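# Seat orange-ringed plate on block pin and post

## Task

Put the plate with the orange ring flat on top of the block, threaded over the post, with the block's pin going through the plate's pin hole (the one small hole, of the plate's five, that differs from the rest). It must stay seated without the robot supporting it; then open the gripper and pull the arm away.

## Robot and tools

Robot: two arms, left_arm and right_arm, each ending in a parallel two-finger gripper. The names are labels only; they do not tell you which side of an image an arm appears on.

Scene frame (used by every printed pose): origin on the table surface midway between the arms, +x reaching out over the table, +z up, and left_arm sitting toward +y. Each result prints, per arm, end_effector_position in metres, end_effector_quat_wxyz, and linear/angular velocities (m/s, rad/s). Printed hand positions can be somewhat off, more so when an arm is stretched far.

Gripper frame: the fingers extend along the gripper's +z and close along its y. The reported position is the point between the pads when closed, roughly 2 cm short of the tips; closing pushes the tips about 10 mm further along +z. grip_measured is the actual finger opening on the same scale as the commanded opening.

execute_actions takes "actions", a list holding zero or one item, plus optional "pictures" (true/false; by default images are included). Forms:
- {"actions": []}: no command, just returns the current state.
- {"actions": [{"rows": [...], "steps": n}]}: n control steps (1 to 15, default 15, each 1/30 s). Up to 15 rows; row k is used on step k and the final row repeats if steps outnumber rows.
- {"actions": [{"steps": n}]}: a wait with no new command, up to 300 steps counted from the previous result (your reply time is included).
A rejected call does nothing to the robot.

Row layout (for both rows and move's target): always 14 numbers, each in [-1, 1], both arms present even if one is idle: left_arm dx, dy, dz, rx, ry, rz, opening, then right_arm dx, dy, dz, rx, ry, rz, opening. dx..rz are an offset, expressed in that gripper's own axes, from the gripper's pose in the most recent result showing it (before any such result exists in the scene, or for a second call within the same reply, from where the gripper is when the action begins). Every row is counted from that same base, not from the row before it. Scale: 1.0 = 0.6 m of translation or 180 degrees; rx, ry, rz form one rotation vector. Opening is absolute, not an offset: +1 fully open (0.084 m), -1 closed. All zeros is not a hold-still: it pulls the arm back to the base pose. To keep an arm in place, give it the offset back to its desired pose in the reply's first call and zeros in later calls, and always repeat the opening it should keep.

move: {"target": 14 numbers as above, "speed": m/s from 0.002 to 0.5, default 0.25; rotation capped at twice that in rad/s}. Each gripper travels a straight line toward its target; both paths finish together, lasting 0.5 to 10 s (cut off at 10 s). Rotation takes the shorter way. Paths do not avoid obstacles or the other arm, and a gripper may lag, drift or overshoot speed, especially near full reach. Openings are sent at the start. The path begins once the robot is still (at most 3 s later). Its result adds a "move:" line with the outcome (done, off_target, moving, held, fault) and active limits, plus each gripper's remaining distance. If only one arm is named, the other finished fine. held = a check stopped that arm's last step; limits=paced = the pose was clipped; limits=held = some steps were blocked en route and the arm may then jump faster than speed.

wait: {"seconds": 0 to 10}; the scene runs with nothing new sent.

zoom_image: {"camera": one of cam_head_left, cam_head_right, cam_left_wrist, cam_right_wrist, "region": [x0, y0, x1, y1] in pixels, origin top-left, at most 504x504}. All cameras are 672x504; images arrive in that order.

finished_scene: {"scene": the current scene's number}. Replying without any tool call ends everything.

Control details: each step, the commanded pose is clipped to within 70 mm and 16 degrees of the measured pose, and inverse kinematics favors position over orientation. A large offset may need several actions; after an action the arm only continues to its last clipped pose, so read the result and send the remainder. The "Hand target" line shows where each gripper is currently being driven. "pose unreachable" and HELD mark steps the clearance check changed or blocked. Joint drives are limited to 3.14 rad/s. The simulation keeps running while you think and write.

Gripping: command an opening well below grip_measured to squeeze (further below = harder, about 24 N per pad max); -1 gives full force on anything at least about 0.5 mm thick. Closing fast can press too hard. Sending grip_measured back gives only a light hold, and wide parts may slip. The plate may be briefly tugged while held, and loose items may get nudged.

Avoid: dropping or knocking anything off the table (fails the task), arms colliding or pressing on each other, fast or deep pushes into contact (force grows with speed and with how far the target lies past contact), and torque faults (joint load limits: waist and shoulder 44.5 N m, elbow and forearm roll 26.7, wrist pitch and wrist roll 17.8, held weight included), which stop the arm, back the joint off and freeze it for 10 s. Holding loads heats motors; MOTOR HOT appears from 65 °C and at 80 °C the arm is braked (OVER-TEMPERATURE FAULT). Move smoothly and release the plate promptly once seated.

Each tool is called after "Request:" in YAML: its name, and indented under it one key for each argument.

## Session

Request:
execute_actions:
  actions: []

Scene clock: 0.00 s of 5100.00 s.
left_arm: end_effector_position=(+0.4260, +0.4632, +0.1661) grip_measured=+1.00 end_effector_quat_wxyz=(+0.054, +0.994, +0.096, -0.021) end_effector_velocity=(+0.001, -0.000, +0.001) end_effector_angular_velocity=(-0.000, -0.003, -0.001) | right_arm: end_effector_position=(+0.4033, -0.5374, +0.2693) grip_measured=+1.00 end_effector_quat_wxyz=(-0.057, +0.937, +0.333, -0.091) end_effector_velocity=(-0.000, -0.000, -0.000) end_effector_angular_velocity=(-0.000, +0.001, +0.000)
Joint positions: left_arm=[ 0.377 -0.031 -0.931 -0.118  1.022  0.116  0.084] | right_arm=[-0.214 -0.136 -1.142 -0.011  1.493 -0.948  0.084]
Joint velocities: left_arm=[-0.001 -0.002 -0.001 -0.001 -0.     0.001  0.   ] | right_arm=[ 0.     0.     0.    -0.001  0.001  0.     0.   ]
Hand target (left_arm): +0.426, +0.463, +0.166; +0.054, +0.994, +0.096, -0.021
Hand target (right_arm): +0.403, -0.537, +0.269; -0.057, +0.937, +0.333, -0.091

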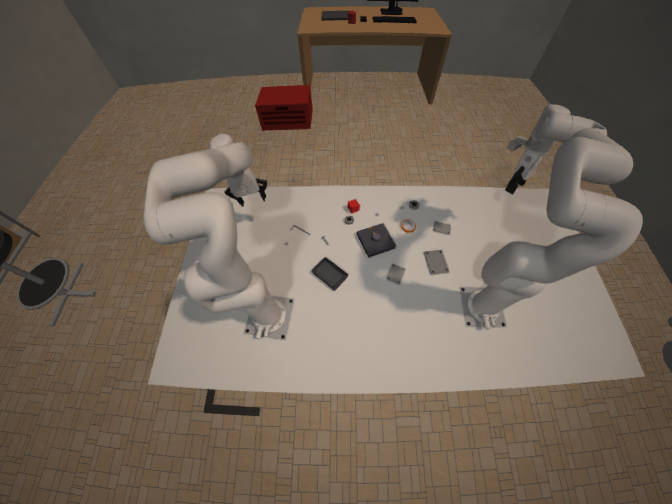

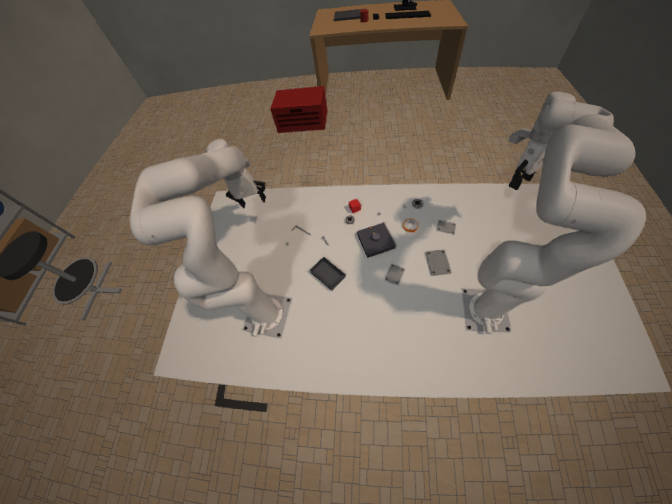

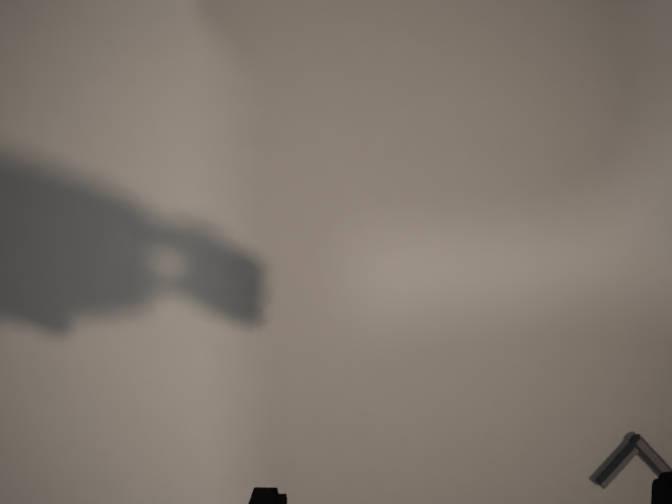

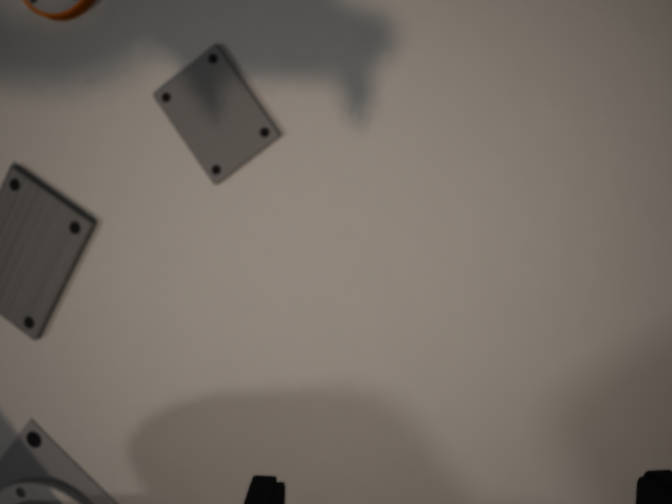

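Request:
move:
  target: [0, 0, 0, 0, 0, 0, 1, 0.2925, -0.5065, 0.165, -0.0537, 0.0427, 0, 1]
  speed: 0.3

Scene clock: 12.40 s of 5100.00 s.
left_arm: end_effector_position=(+0.4260, +0.4632, +0.1661) grip_measured=+1.00 end_effector_quat_wxyz=(+0.054, +0.994, +0.096, -0.021) end_effector_velocity=(+0.000, +0.000, +0.001) end_effector_angular_velocity=(-0.000, -0.002, +0.001) | right_arm: end_effector_position=(+0.3303, -0.1868, +0.2007) grip_measured=+1.00 end_effector_quat_wxyz=(+0.000, +0.942, +0.334, +0.000) end_effector_velocity=(-0.001, +0.003, -0.001) end_effector_angular_velocity=(-0.002, -0.001, +0.003)
Joint positions: left_arm=[ 0.377 -0.031 -0.931 -0.118  1.022  0.116  0.084] | right_arm=[ 0.745 -0.273 -0.776 -0.001  1.05   0.01   0.084]
Joint velocities: left_arm=[ 0.001 -0.002 -0.    -0.001 -0.     0.    -0.   ] | right_arm=[ 0.008  0.005 -0.002 -0.002 -0.002  0.006  0.   ]
Hand target (left_arm): +0.426, +0.463, +0.166; +0.054, +0.994, +0.096, -0.021
Hand target (right_arm): +0.330, -0.187, +0.200; +0.000, +0.942, +0.335, +0.000
Off the commanded pose (left_arm): 0.000 m, 0 deg.
Off the commanded pose (right_arm): 0.000 m, 0 deg.
After step 90, 7.57 s passed at rest.
move: done

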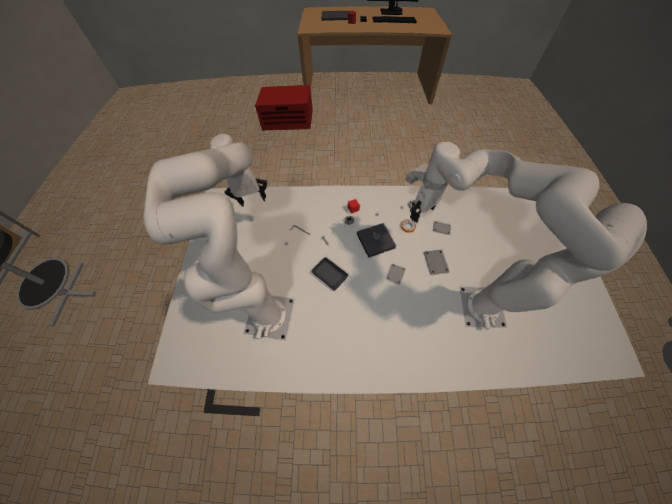

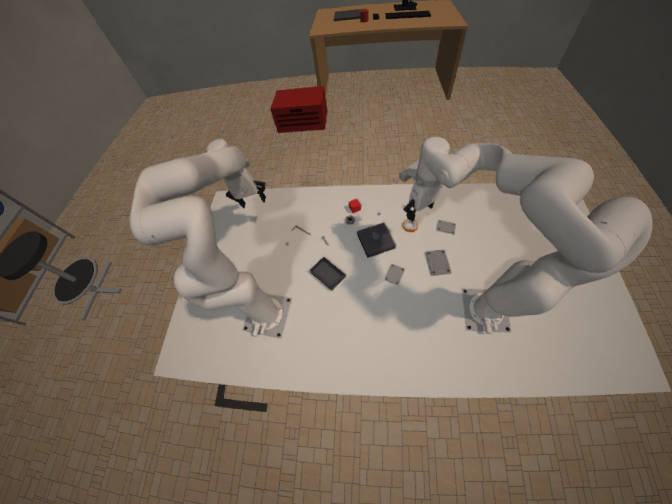

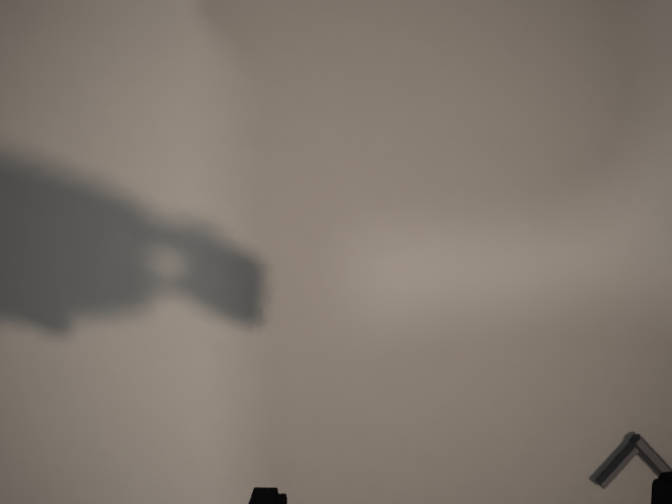

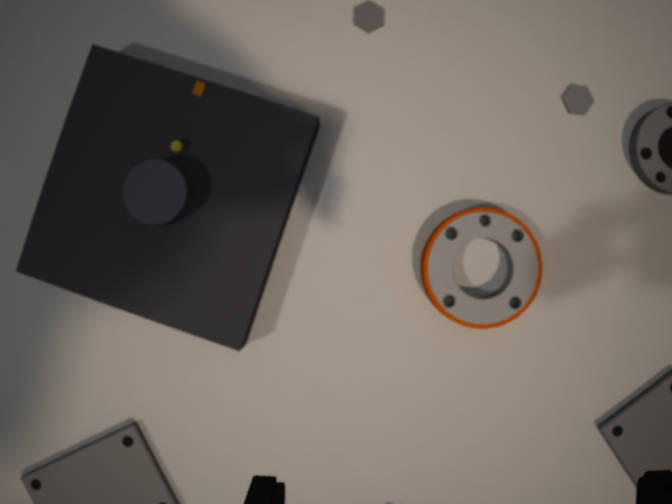

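Request:
move:
  target: [0, 0, 0, 0, 0, 0, 1, 0.103, 0.075, 0.185, 0, 0, 0, 1]
  speed: 0.2

Scene clock: 18.23 s of 5100.00 s.
left_arm: end_effector_position=(+0.4260, +0.4632, +0.1661) grip_measured=+1.00 end_effector_quat_wxyz=(+0.054, +0.994, +0.096, -0.021) end_effector_velocity=(+0.000, -0.000, +0.000) end_effector_angular_velocity=(-0.000, -0.001, -0.001) | right_arm: end_effector_position=(+0.4064, -0.1828, +0.0901) grip_measured=+1.00 end_effector_quat_wxyz=(+0.000, +0.942, +0.334, +0.001) end_effector_velocity=(-0.000, -0.000, -0.003) end_effector_angular_velocity=(-0.002, +0.004, -0.000)
Joint positions: left_arm=[ 0.377 -0.031 -0.931 -0.118  1.022  0.116  0.084] | right_arm=[ 0.643  0.117 -0.853 -0.     0.735 -0.092  0.084]
Joint velocities: left_arm=[-0.001 -0.001  0.001 -0.001 -0.001  0.     0.   ] | right_arm=[-0.     0.009 -0.001  0.002 -0.004 -0.001  0.   ]
Hand target (left_arm): +0.426, +0.463, +0.166; +0.054, +0.994, +0.096, -0.021
Hand target (right_arm): +0.406, -0.183, +0.090; +0.000, +0.942, +0.334, +0.000
Off the commanded pose (left_arm): 0.000 m, 0 deg.
Off the commanded pose (right_arm): 0.000 m, 0 deg.
After step 90, 1.63 s passed at rest.
move: done

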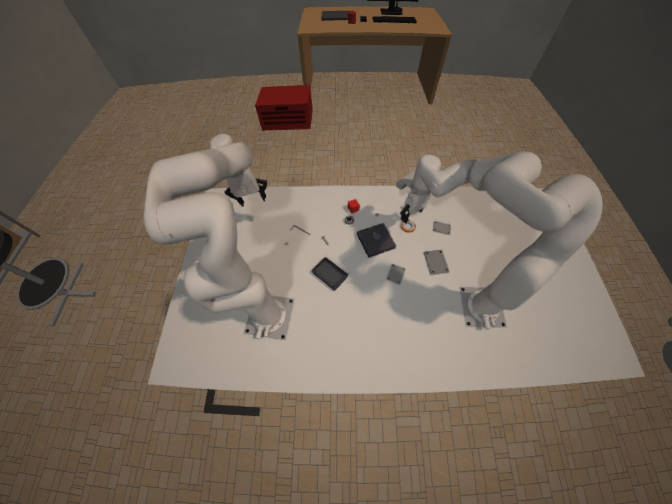

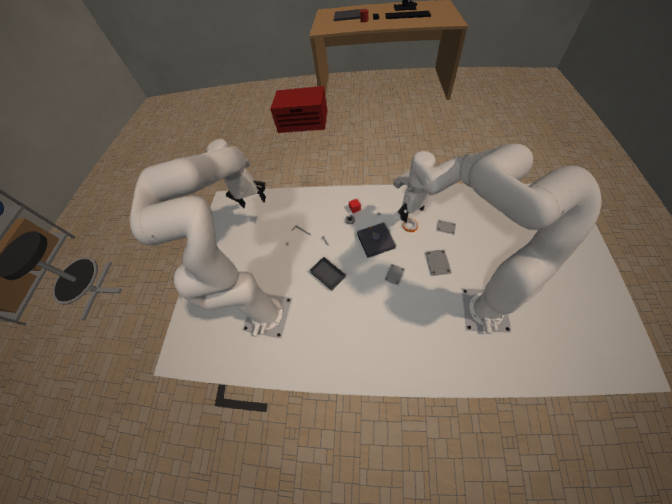

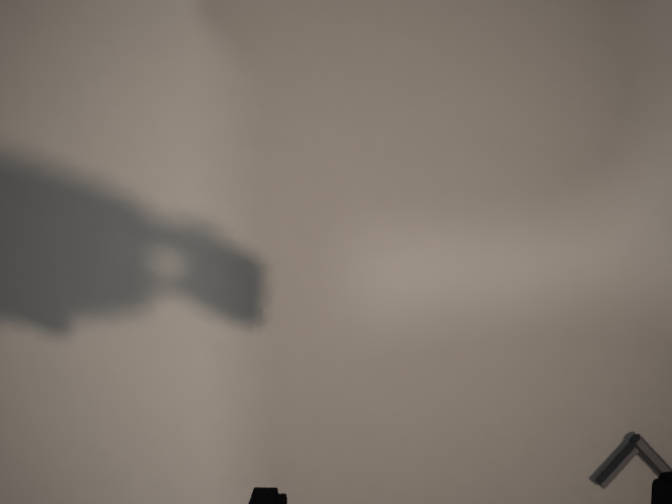

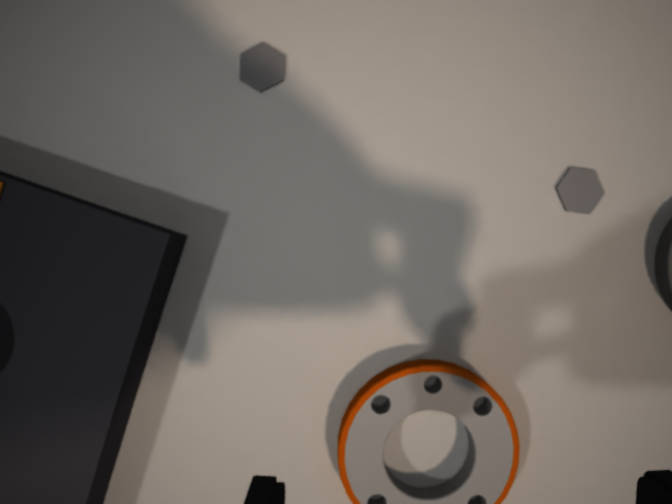

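Request:
move:
  target: [0, 0, 0, 0, 0, 0, 1, 0, 0, 0.1, 0, 0, 0, 1]
  speed: 0.1

Request:
move:
  target: [0, 0, 0, 0, 0, 0, 1, 0, 0, 0.019, 0, 0, 0, 1]
  speed: 0.03

Request:
move:
  target: [0, 0, 0, 0, 0, 0, 1, 0, 0, 0, 0, 0, 0, -0.3]
  speed: 0.03

Scene clock: 23.90 s of 5100.00 s.
left_arm: end_effector_position=(+0.4260, +0.4632, +0.1661) grip_measured=+1.00 end_effector_quat_wxyz=(+0.054, +0.994, +0.096, -0.021) end_effector_velocity=(+0.000, +0.000, +0.000) end_effector_angular_velocity=(-0.001, -0.000, +0.001) | right_arm: end_effector_position=(+0.4066, -0.1827, +0.0307) grip_measured=+1.00 end_effector_quat_wxyz=(-0.000, +0.942, +0.335, +0.001) end_effector_velocity=(-0.001, -0.001, -0.003) end_effector_angular_velocity=(-0.002, +0.002, -0.000)
Joint positions: left_arm=[ 0.377 -0.031 -0.931 -0.118  1.022  0.116  0.084] | right_arm=[ 0.644  0.256 -0.825 -0.     0.567 -0.092  0.084]
Joint velocities: left_arm=[ 0.001 -0.    -0.001 -0.001  0.001  0.    -0.   ] | right_arm=[-0.     0.007  0.002 -0.001 -0.005  0.001  0.   ]
Hand target (left_arm): +0.426, +0.463, +0.166; +0.054, +0.994, +0.096, -0.021
Hand target (right_arm): +0.406, -0.183, +0.030; -0.000, +0.942, +0.335, +0.001
Off the commanded pose (left_arm): 0.000 m, 0 deg.
Off the commanded pose (right_arm): 0.001 m, 0 deg.
After step 90, 1.67 s passed at rest.
move: done

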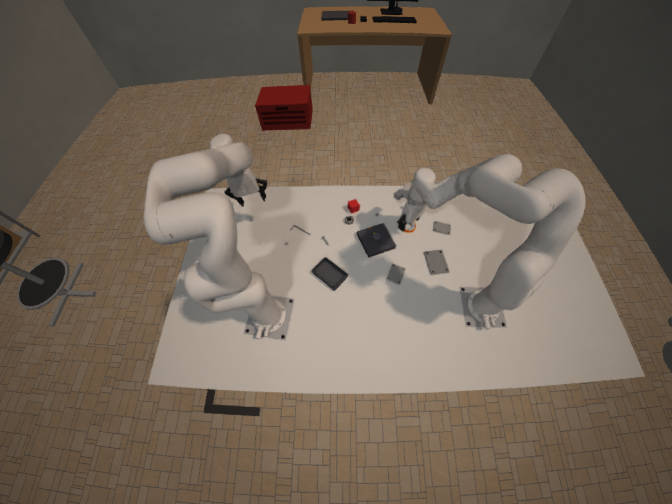

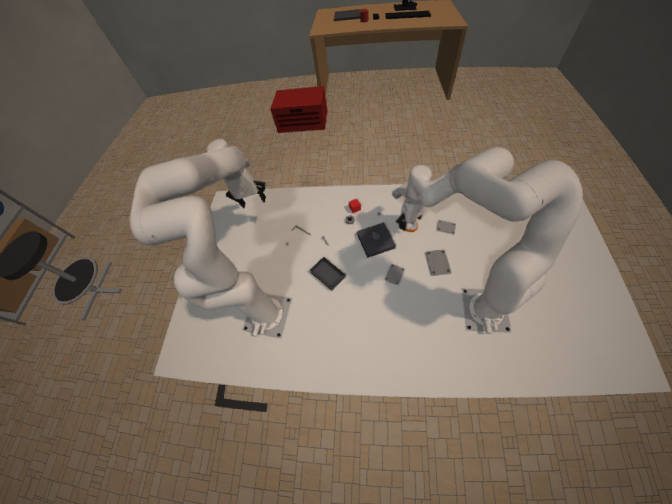

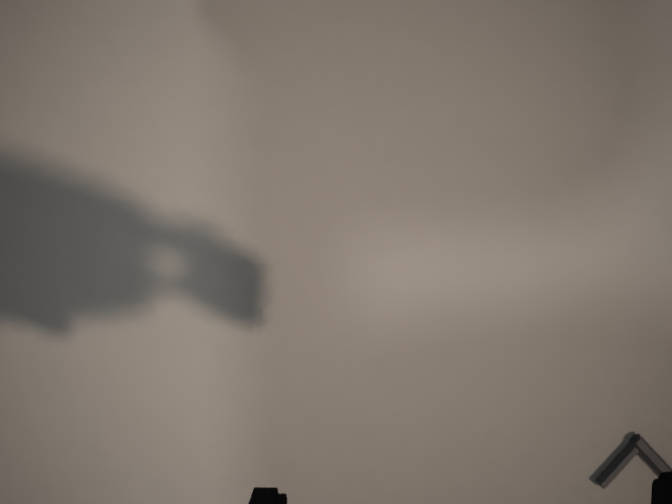

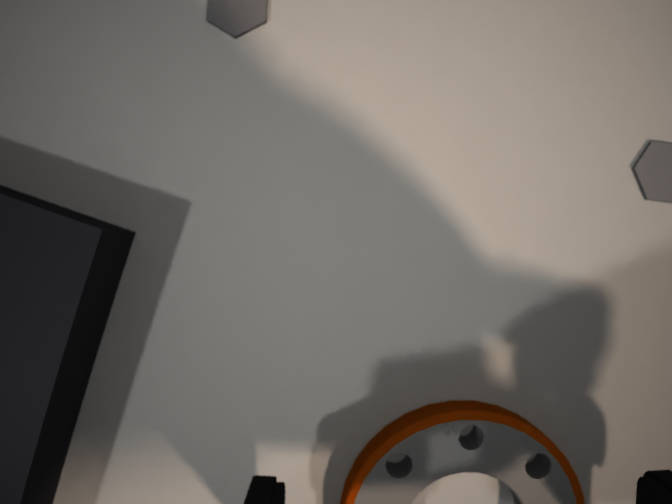

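Scene clock: 24.63 s of 5100.00 s.
left_arm: end_effector_position=(+0.4260, +0.4632, +0.1661) grip_measured=+1.00 end_effector_quat_wxyz=(+0.054, +0.994, +0.096, -0.021) end_effector_velocity=(-0.000, +0.000, -0.000) end_effector_angular_velocity=(+0.002, +0.002, -0.003) | right_arm: end_effector_position=(+0.4066, -0.1826, +0.0195) grip_measured=+1.00 end_effector_quat_wxyz=(-0.000, +0.942, +0.335, +0.001) end_effector_velocity=(+0.001, +0.001, -0.000) end_effector_angular_velocity=(+0.002, -0.003, +0.000)
Joint positions: left_arm=[ 0.377 -0.031 -0.931 -0.118  1.022  0.116  0.084] | right_arm=[ 0.644  0.285 -0.824 -0.     0.537 -0.092  0.084]
Joint velocities: left_arm=[-0.     0.     0.     0.003  0.001  0.001  0.   ] | right_arm=[ 0.001  0.002 -0.002  0.001 -0.004 -0.     0.   ]
Hand target (left_arm): +0.426, +0.463, +0.166; +0.054, +0.994, +0.096, -0.021
Hand target (right_arm): +0.407, -0.183, +0.019; -0.000, +0.942, +0.335, +0.001
Off the commanded pose (left_arm): 0.000 m, 0 deg.
Off the commanded pose (right_arm): 0.000 m, 0 deg.
move: done

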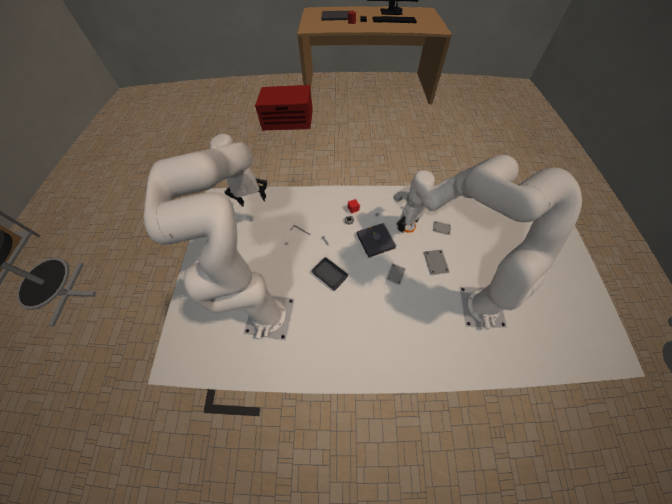

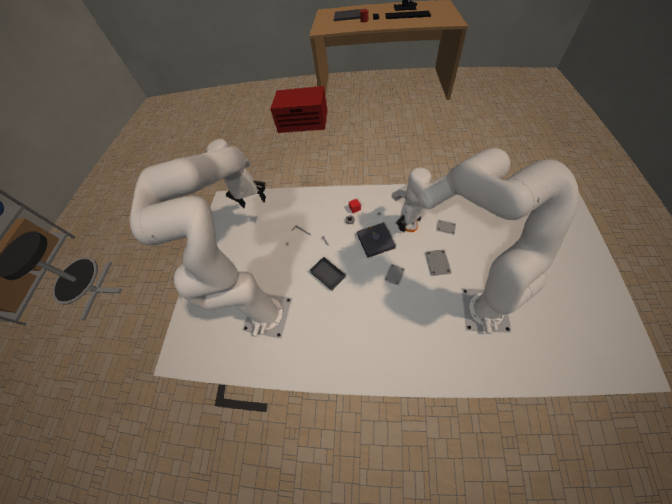

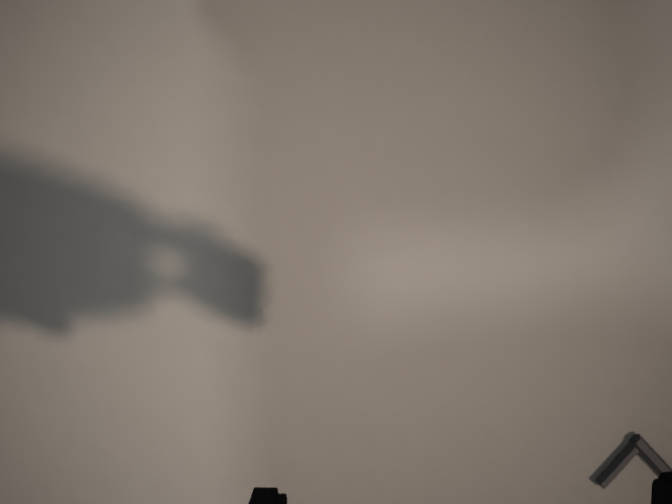

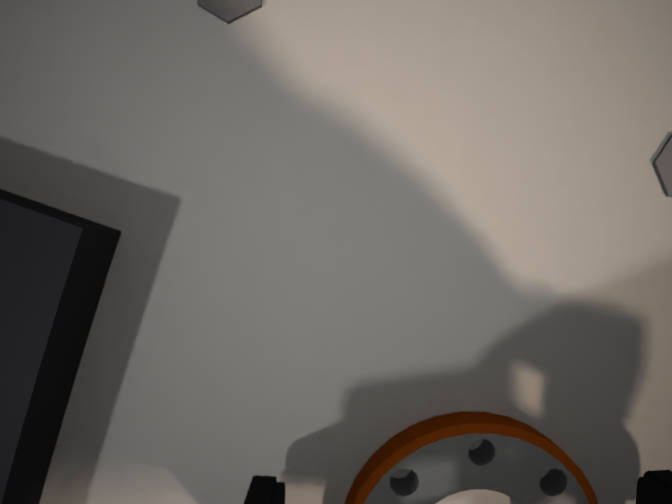

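Scene clock: 25.13 s of 5100.00 s.
left_arm: end_effector_position=(+0.4260, +0.4632, +0.1661) grip_measured=+1.00 end_effector_quat_wxyz=(+0.054, +0.994, +0.096, -0.021) end_effector_velocity=(-0.001, -0.000, -0.001) end_effector_angular_velocity=(-0.002, +0.002, +0.001) | right_arm: end_effector_position=(+0.4067, -0.1826, +0.0196) grip_measured=+0.45 end_effector_quat_wxyz=(-0.000, +0.942, +0.335, +0.001) end_effector_velocity=(-0.000, +0.000, -0.000) end_effector_angular_velocity=(+0.000, +0.001, -0.001)
Joint positions: left_arm=[ 0.377 -0.031 -0.931 -0.118  1.022  0.116  0.084] | right_arm=[ 0.644  0.285 -0.824 -0.     0.537 -0.092  0.063]
Joint velocities: left_arm=[ 0.     0.001  0.001 -0.002  0.001  0.     0.   ] | right_arm=[0.    0.    0.    0.002 0.001 0.    0.   ]
Hand target (left_arm): +0.426, +0.463, +0.166; +0.054, +0.994, +0.096, -0.021
Hand target (right_arm): +0.407, -0.183, +0.019; -0.000, +0.942, +0.335, +0.001
Off the commanded pose (left_arm): 0.000 m, 0 deg.
Off the commanded pose (right_arm): 0.000 m, 0 deg.
move: done

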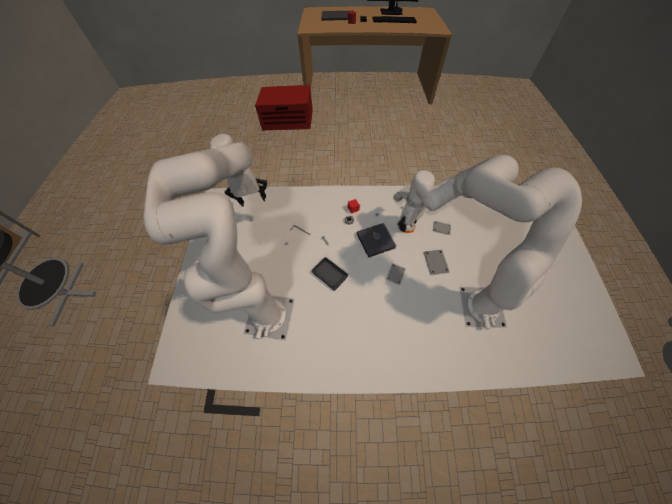

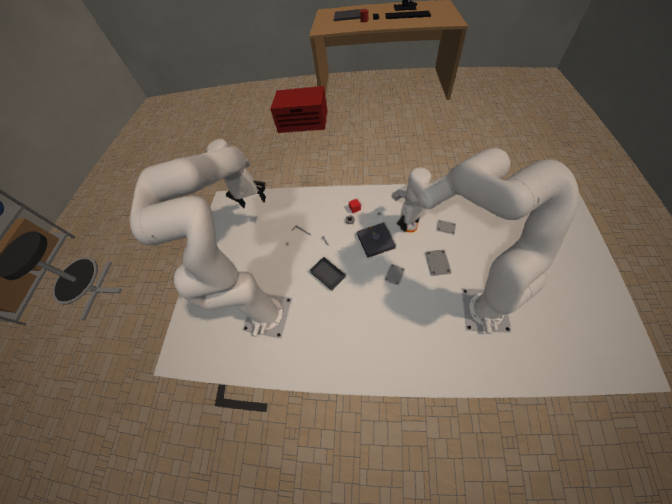

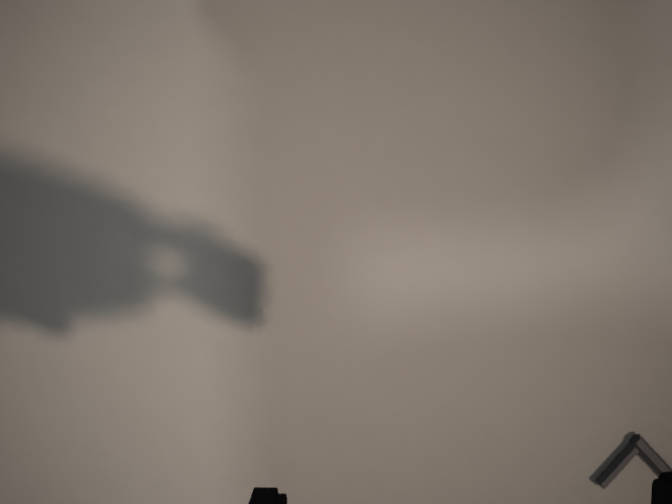

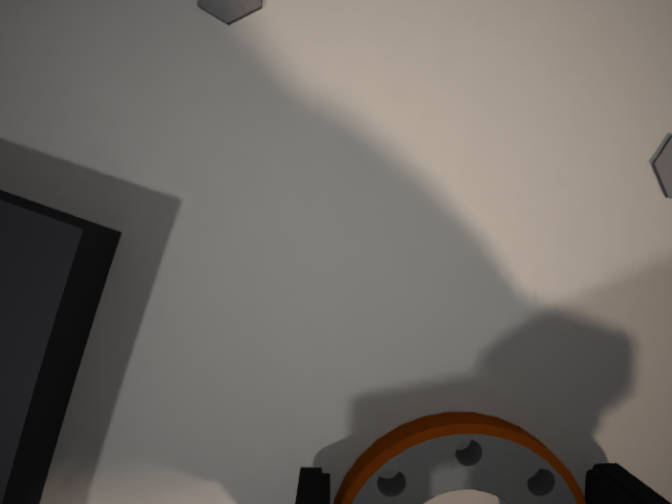

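Request:
move:
  target: [0, 0, 0, 0, 0, 0, 1, 0, 0, -0.11, 0, 0, 0, -0.3]
  speed: 0.1

Request:
move:
  target: [0, 0, 0, 0, 0, 0, 1, 0.006, -0.292, 0, 0, 0, 0.089, -0.3]
  speed: 0.2

Scene clock: 31.43 s of 5100.00 s.
left_arm: end_effector_position=(+0.4260, +0.4632, +0.1661) grip_measured=+1.00 end_effector_quat_wxyz=(+0.054, +0.994, +0.096, -0.021) end_effector_velocity=(-0.000, +0.000, -0.001) end_effector_angular_velocity=(+0.000, +0.001, -0.002) | right_arm: end_effector_position=(+0.4065, -0.1828, +0.0850) grip_measured=+0.45 end_effector_quat_wxyz=(-0.000, +0.942, +0.334, +0.001) end_effector_velocity=(+0.001, +0.000, +0.003) end_effector_angular_velocity=(+0.001, -0.002, -0.000)
Joint positions: left_arm=[ 0.377 -0.031 -0.931 -0.118  1.022  0.116  0.084] | right_arm=[ 0.643  0.128 -0.849 -0.     0.72  -0.092  0.063]
Joint velocities: left_arm=[-0.     0.002 -0.     0.001 -0.     0.001 -0.   ] | right_arm=[-0.001 -0.006 -0.004 -0.001  0.007  0.    -0.   ]
Hand target (left_arm): +0.426, +0.463, +0.166; +0.054, +0.994, +0.096, -0.021
Hand target (right_arm): +0.407, -0.183, +0.086; -0.000, +0.942, +0.334, +0.001
Off the commanded pose (left_arm): 0.000 m, 0 deg.
Off the commanded pose (right_arm): 0.001 m, 0 deg.
After step 90, 2.23 s passed at rest.
move: done

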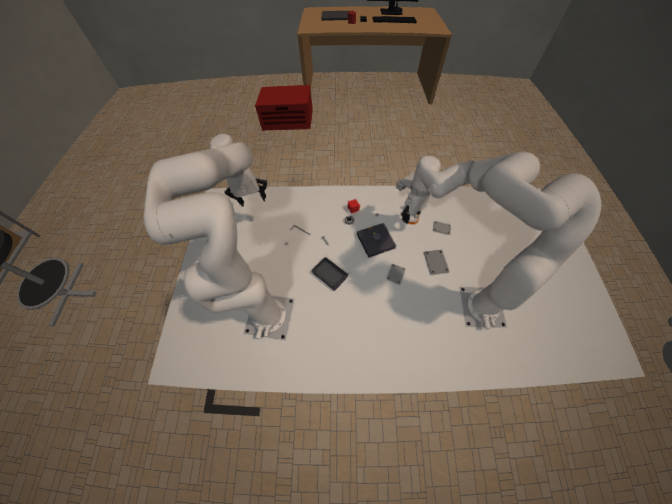

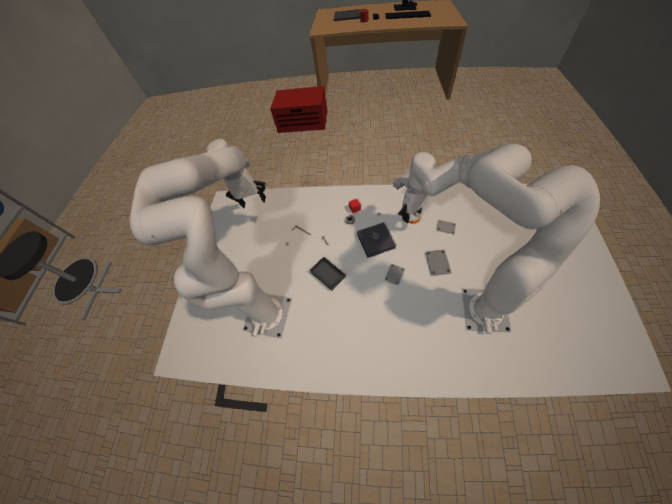

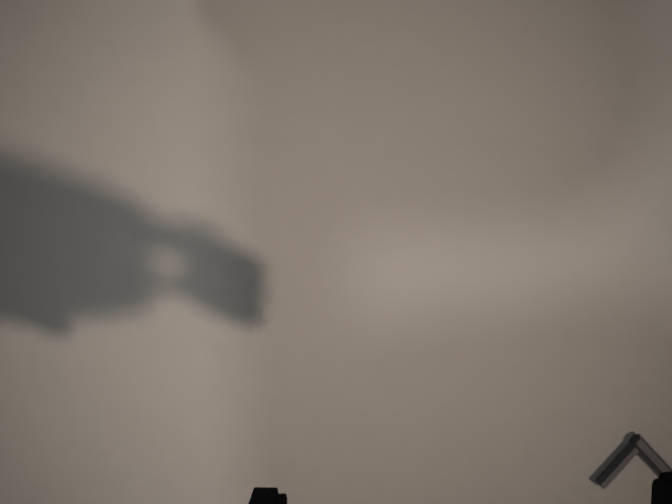

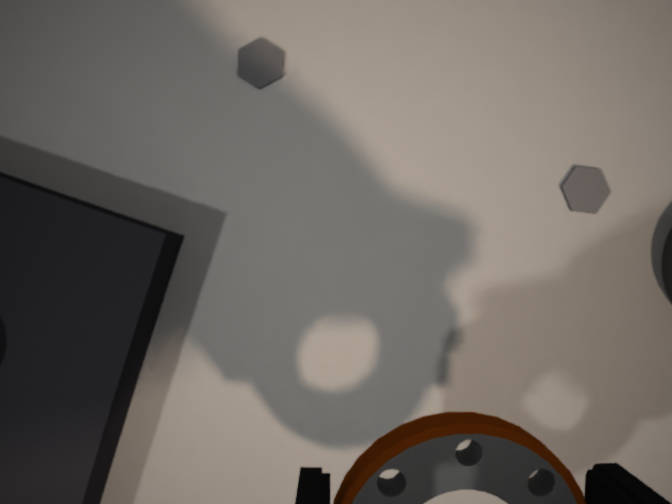

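Scene clock: 32.80 s of 5100.00 s.
left_arm: end_effector_position=(+0.4260, +0.4632, +0.1661) grip_measured=+1.00 end_effector_quat_wxyz=(+0.054, +0.994, +0.096, -0.021) end_effector_velocity=(-0.001, -0.000, -0.001) end_effector_angular_velocity=(+0.000, +0.003, -0.000) | right_arm: end_effector_position=(+0.2994, -0.0448, +0.0850) grip_measured=+0.45 end_effector_quat_wxyz=(-0.000, +0.980, +0.200, +0.001) end_effector_velocity=(-0.001, +0.002, +0.000) end_effector_angular_velocity=(-0.001, +0.001, -0.007)
Joint positions: left_arm=[ 0.377 -0.031 -0.931 -0.118  1.022  0.116  0.084] | right_arm=[ 1.023  0.189 -0.932 -0.002  0.741  0.568  0.063]
Joint velocities: left_arm=[-0.     0.001  0.001  0.001  0.001 -0.    -0.   ] | right_arm=[ 0.004  0.003 -0.004  0.     0.002  0.011 -0.   ]
Hand target (left_arm): +0.426, +0.463, +0.166; +0.054, +0.994, +0.096, -0.021
Hand target (right_arm): +0.299, -0.044, +0.085; +0.000, +0.980, +0.200, +0.001
Off the commanded pose (left_arm): 0.000 m, 0 deg.
Off the commanded pose (right_arm): 0.001 m, 0 deg.
move: done

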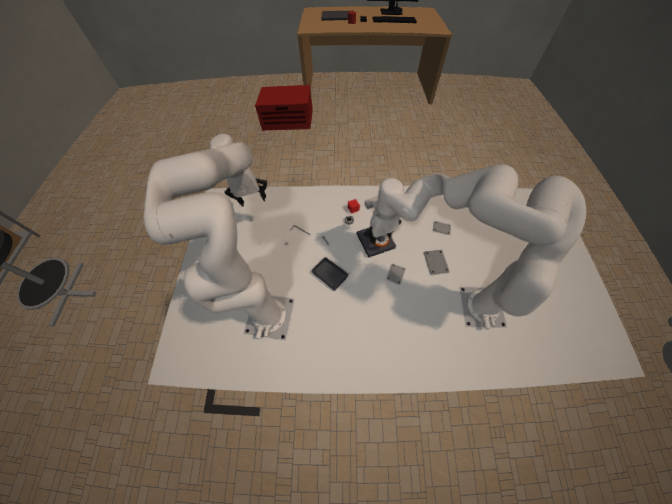

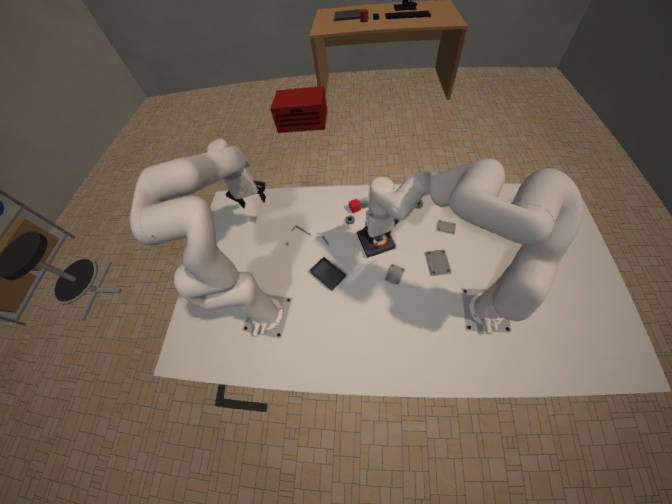

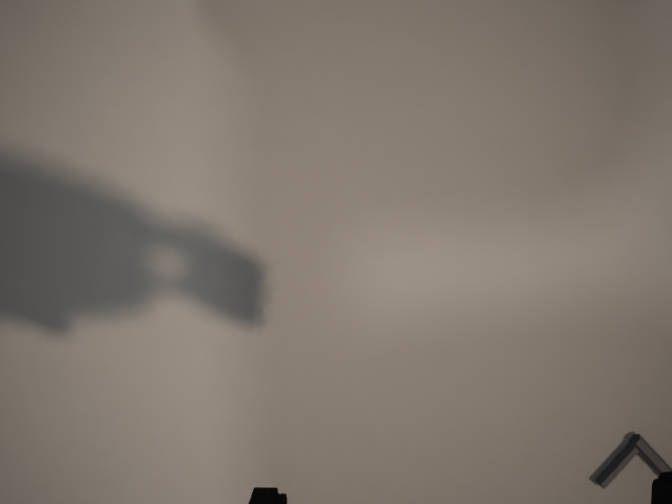

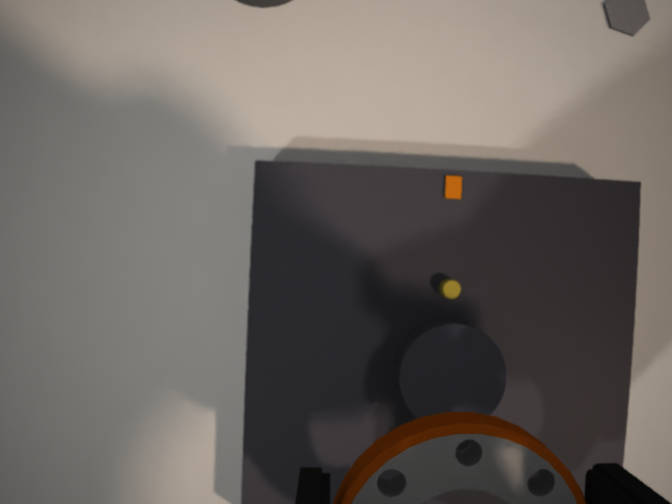

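Request:
execute_actions:
  actions: []

Scene clock: 41.03 s of 5100.00 s.
left_arm: end_effector_position=(+0.4260, +0.4632, +0.1661) grip_measured=+1.00 end_effector_quat_wxyz=(+0.054, +0.994, +0.096, -0.021) end_effector_velocity=(-0.000, +0.001, +0.000) end_effector_angular_velocity=(+0.000, +0.000, -0.000) | right_arm: end_effector_position=(+0.2991, -0.0445, +0.0849) grip_measured=+0.45 end_effector_quat_wxyz=(+0.000, +0.980, +0.200, +0.001) end_effector_velocity=(-0.000, +0.000, +0.000) end_effector_angular_velocity=(+0.001, -0.000, -0.000)
Joint positions: left_arm=[ 0.377 -0.031 -0.931 -0.118  1.022  0.116  0.084] | right_arm=[ 1.024  0.19  -0.932 -0.002  0.741  0.569  0.063]
Joint velocities: left_arm=[ 0.001  0.    -0.     0.001  0.     0.001 -0.   ] | right_arm=[ 0.001  0.     0.     0.    -0.001  0.001 -0.   ]
Hand target (left_arm): +0.426, +0.463, +0.166; +0.054, +0.994, +0.096, -0.021
Hand target (right_arm): +0.299, -0.044, +0.085; +0.000, +0.980, +0.200, +0.001
Off the commanded pose (left_arm): 0.000 m, 0 deg.
Off the commanded pose (right_arm): 0.000 m, 0 deg.
Steps of this call (steps 1 to 90: nothing new was sent; then 5.23 s passed at rest). Readings (end_effector_position):
1: left_arm (+0.4260, +0.4632, +0.1661) | right_arm (+0.2993, -0.0447, +0.0850)
2: left_arm (+0.4260, +0.4632, +0.1661) | right_arm (+0.2993, -0.0447, +0.0850)
4: left_arm (+0.4260, +0.4632, +0.1661) | right_arm (+0.2992, -0.0446, +0.0850)
8: left_arm (+0.4260, +0.4632, +0.1661) | right_arm (+0.2991, -0.0445, +0.0849)
90: the state above

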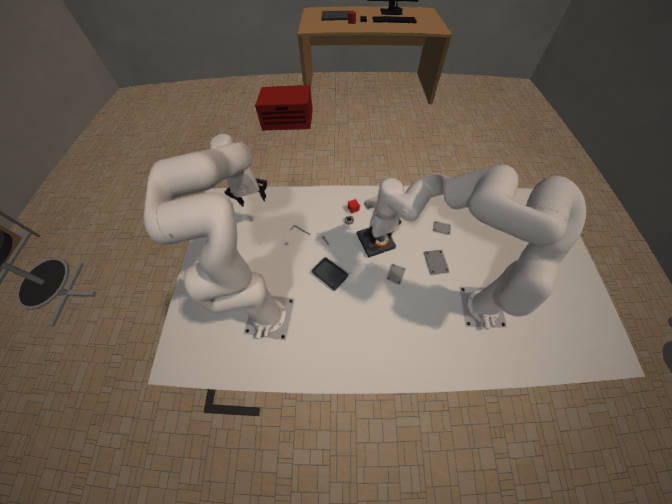

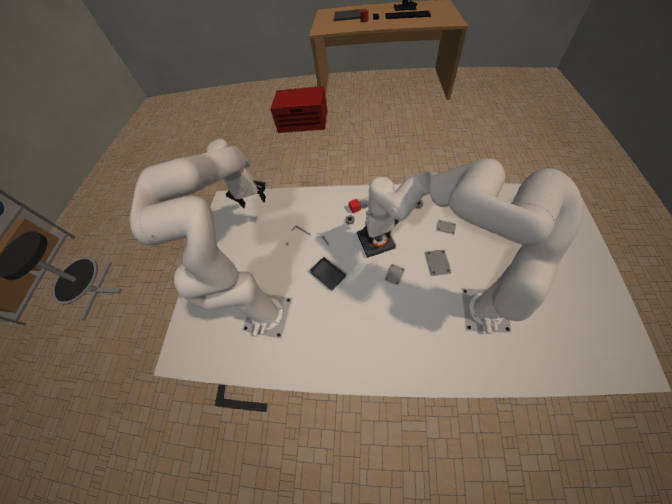

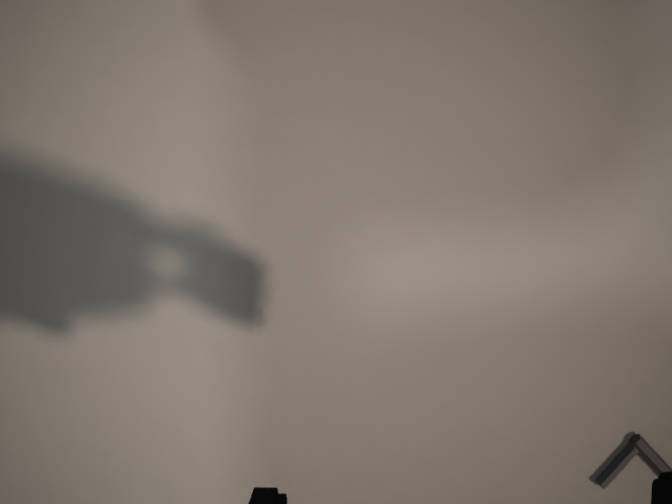

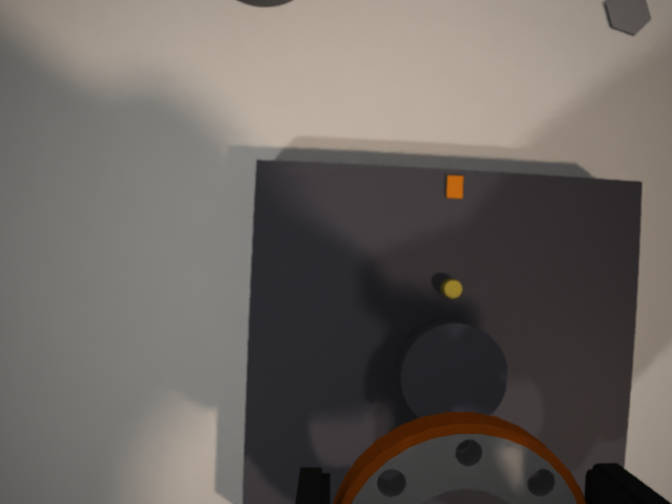

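Request:
move:
  target: [0,0,0,0,0,0,1, 0.059,0.006,0.036,0,0,0.017,-0.3]
  speed: 0.05

Scene clock: 43.80 s of 5100.00 s.
left_arm: end_effector_position=(+0.4260, +0.4632, +0.1661) grip_measured=+1.00 end_effector_quat_wxyz=(+0.054, +0.994, +0.096, -0.021) end_effector_velocity=(+0.000, +0.000, +0.001) end_effector_angular_velocity=(-0.001, -0.002, +0.002) | right_arm: end_effector_position=(+0.3329, -0.0339, +0.0636) grip_measured=+0.45 end_effector_quat_wxyz=(-0.000, +0.985, +0.174, +0.001) end_effector_velocity=(+0.002, +0.001, -0.000) end_effector_angular_velocity=(+0.001, -0.001, -0.002)
Joint positions: left_arm=[ 0.377 -0.031 -0.931 -0.118  1.022  0.116  0.084] | right_arm=[ 0.98   0.314 -1.035 -0.002  0.719  0.578  0.063]
Joint velocities: left_arm=[ 0.001 -0.001  0.    -0.002 -0.001  0.    -0.   ] | right_arm=[-0.002  0.005 -0.005 -0.001 -0.001  0.001 -0.   ]
Hand target (left_arm): +0.426, +0.463, +0.166; +0.054, +0.994, +0.096, -0.021
Hand target (right_arm): +0.333, -0.034, +0.063; -0.000, +0.985, +0.174, +0.001
Off the commanded pose (left_arm): 0.000 m, 0 deg.
Off the commanded pose (right_arm): 0.000 m, 0 deg.
move: done

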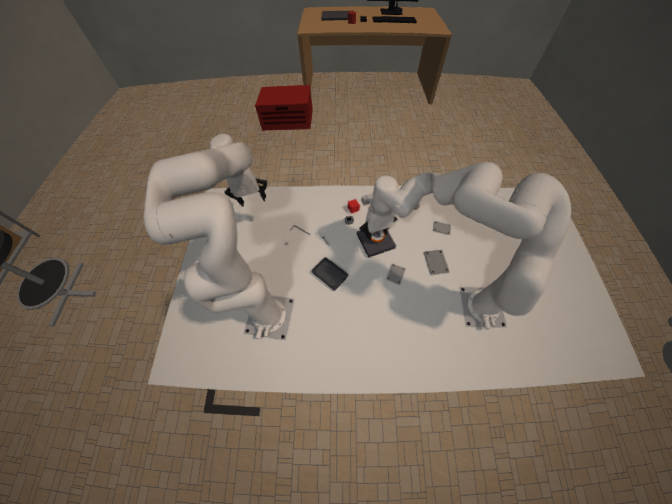

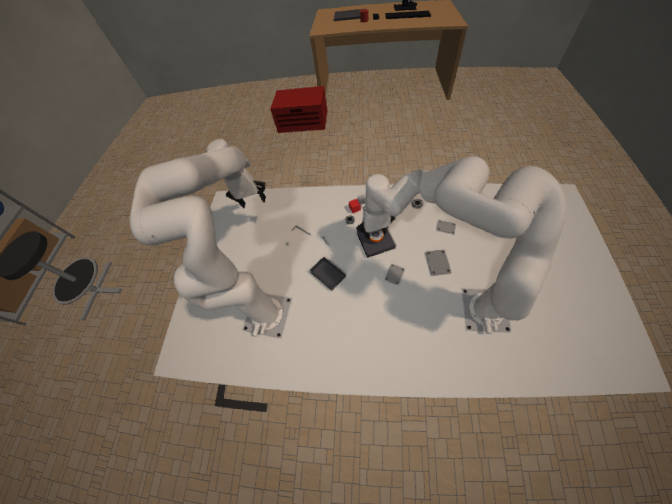

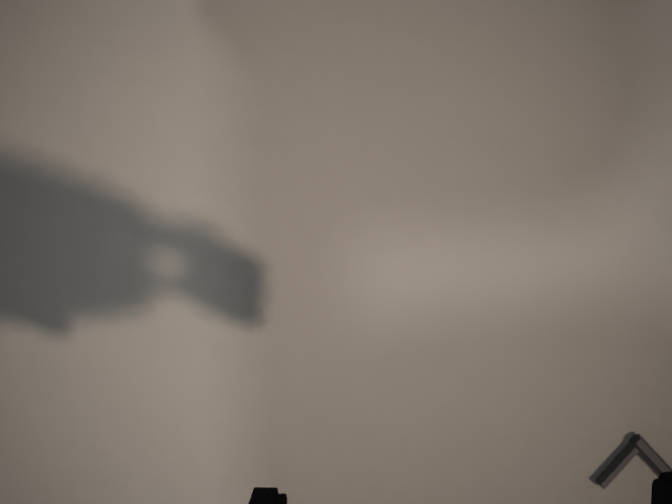

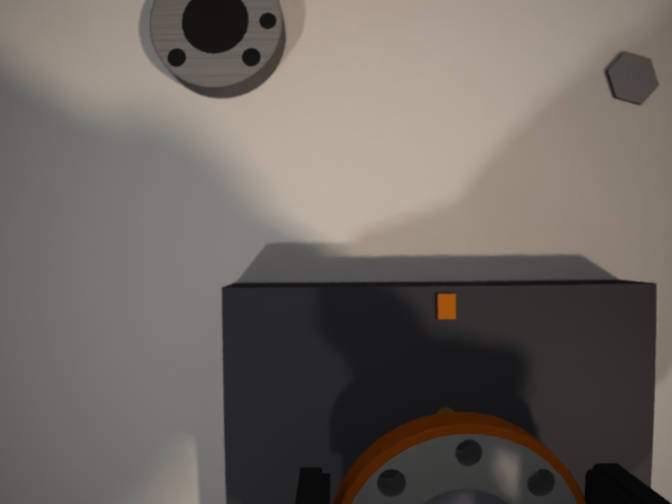

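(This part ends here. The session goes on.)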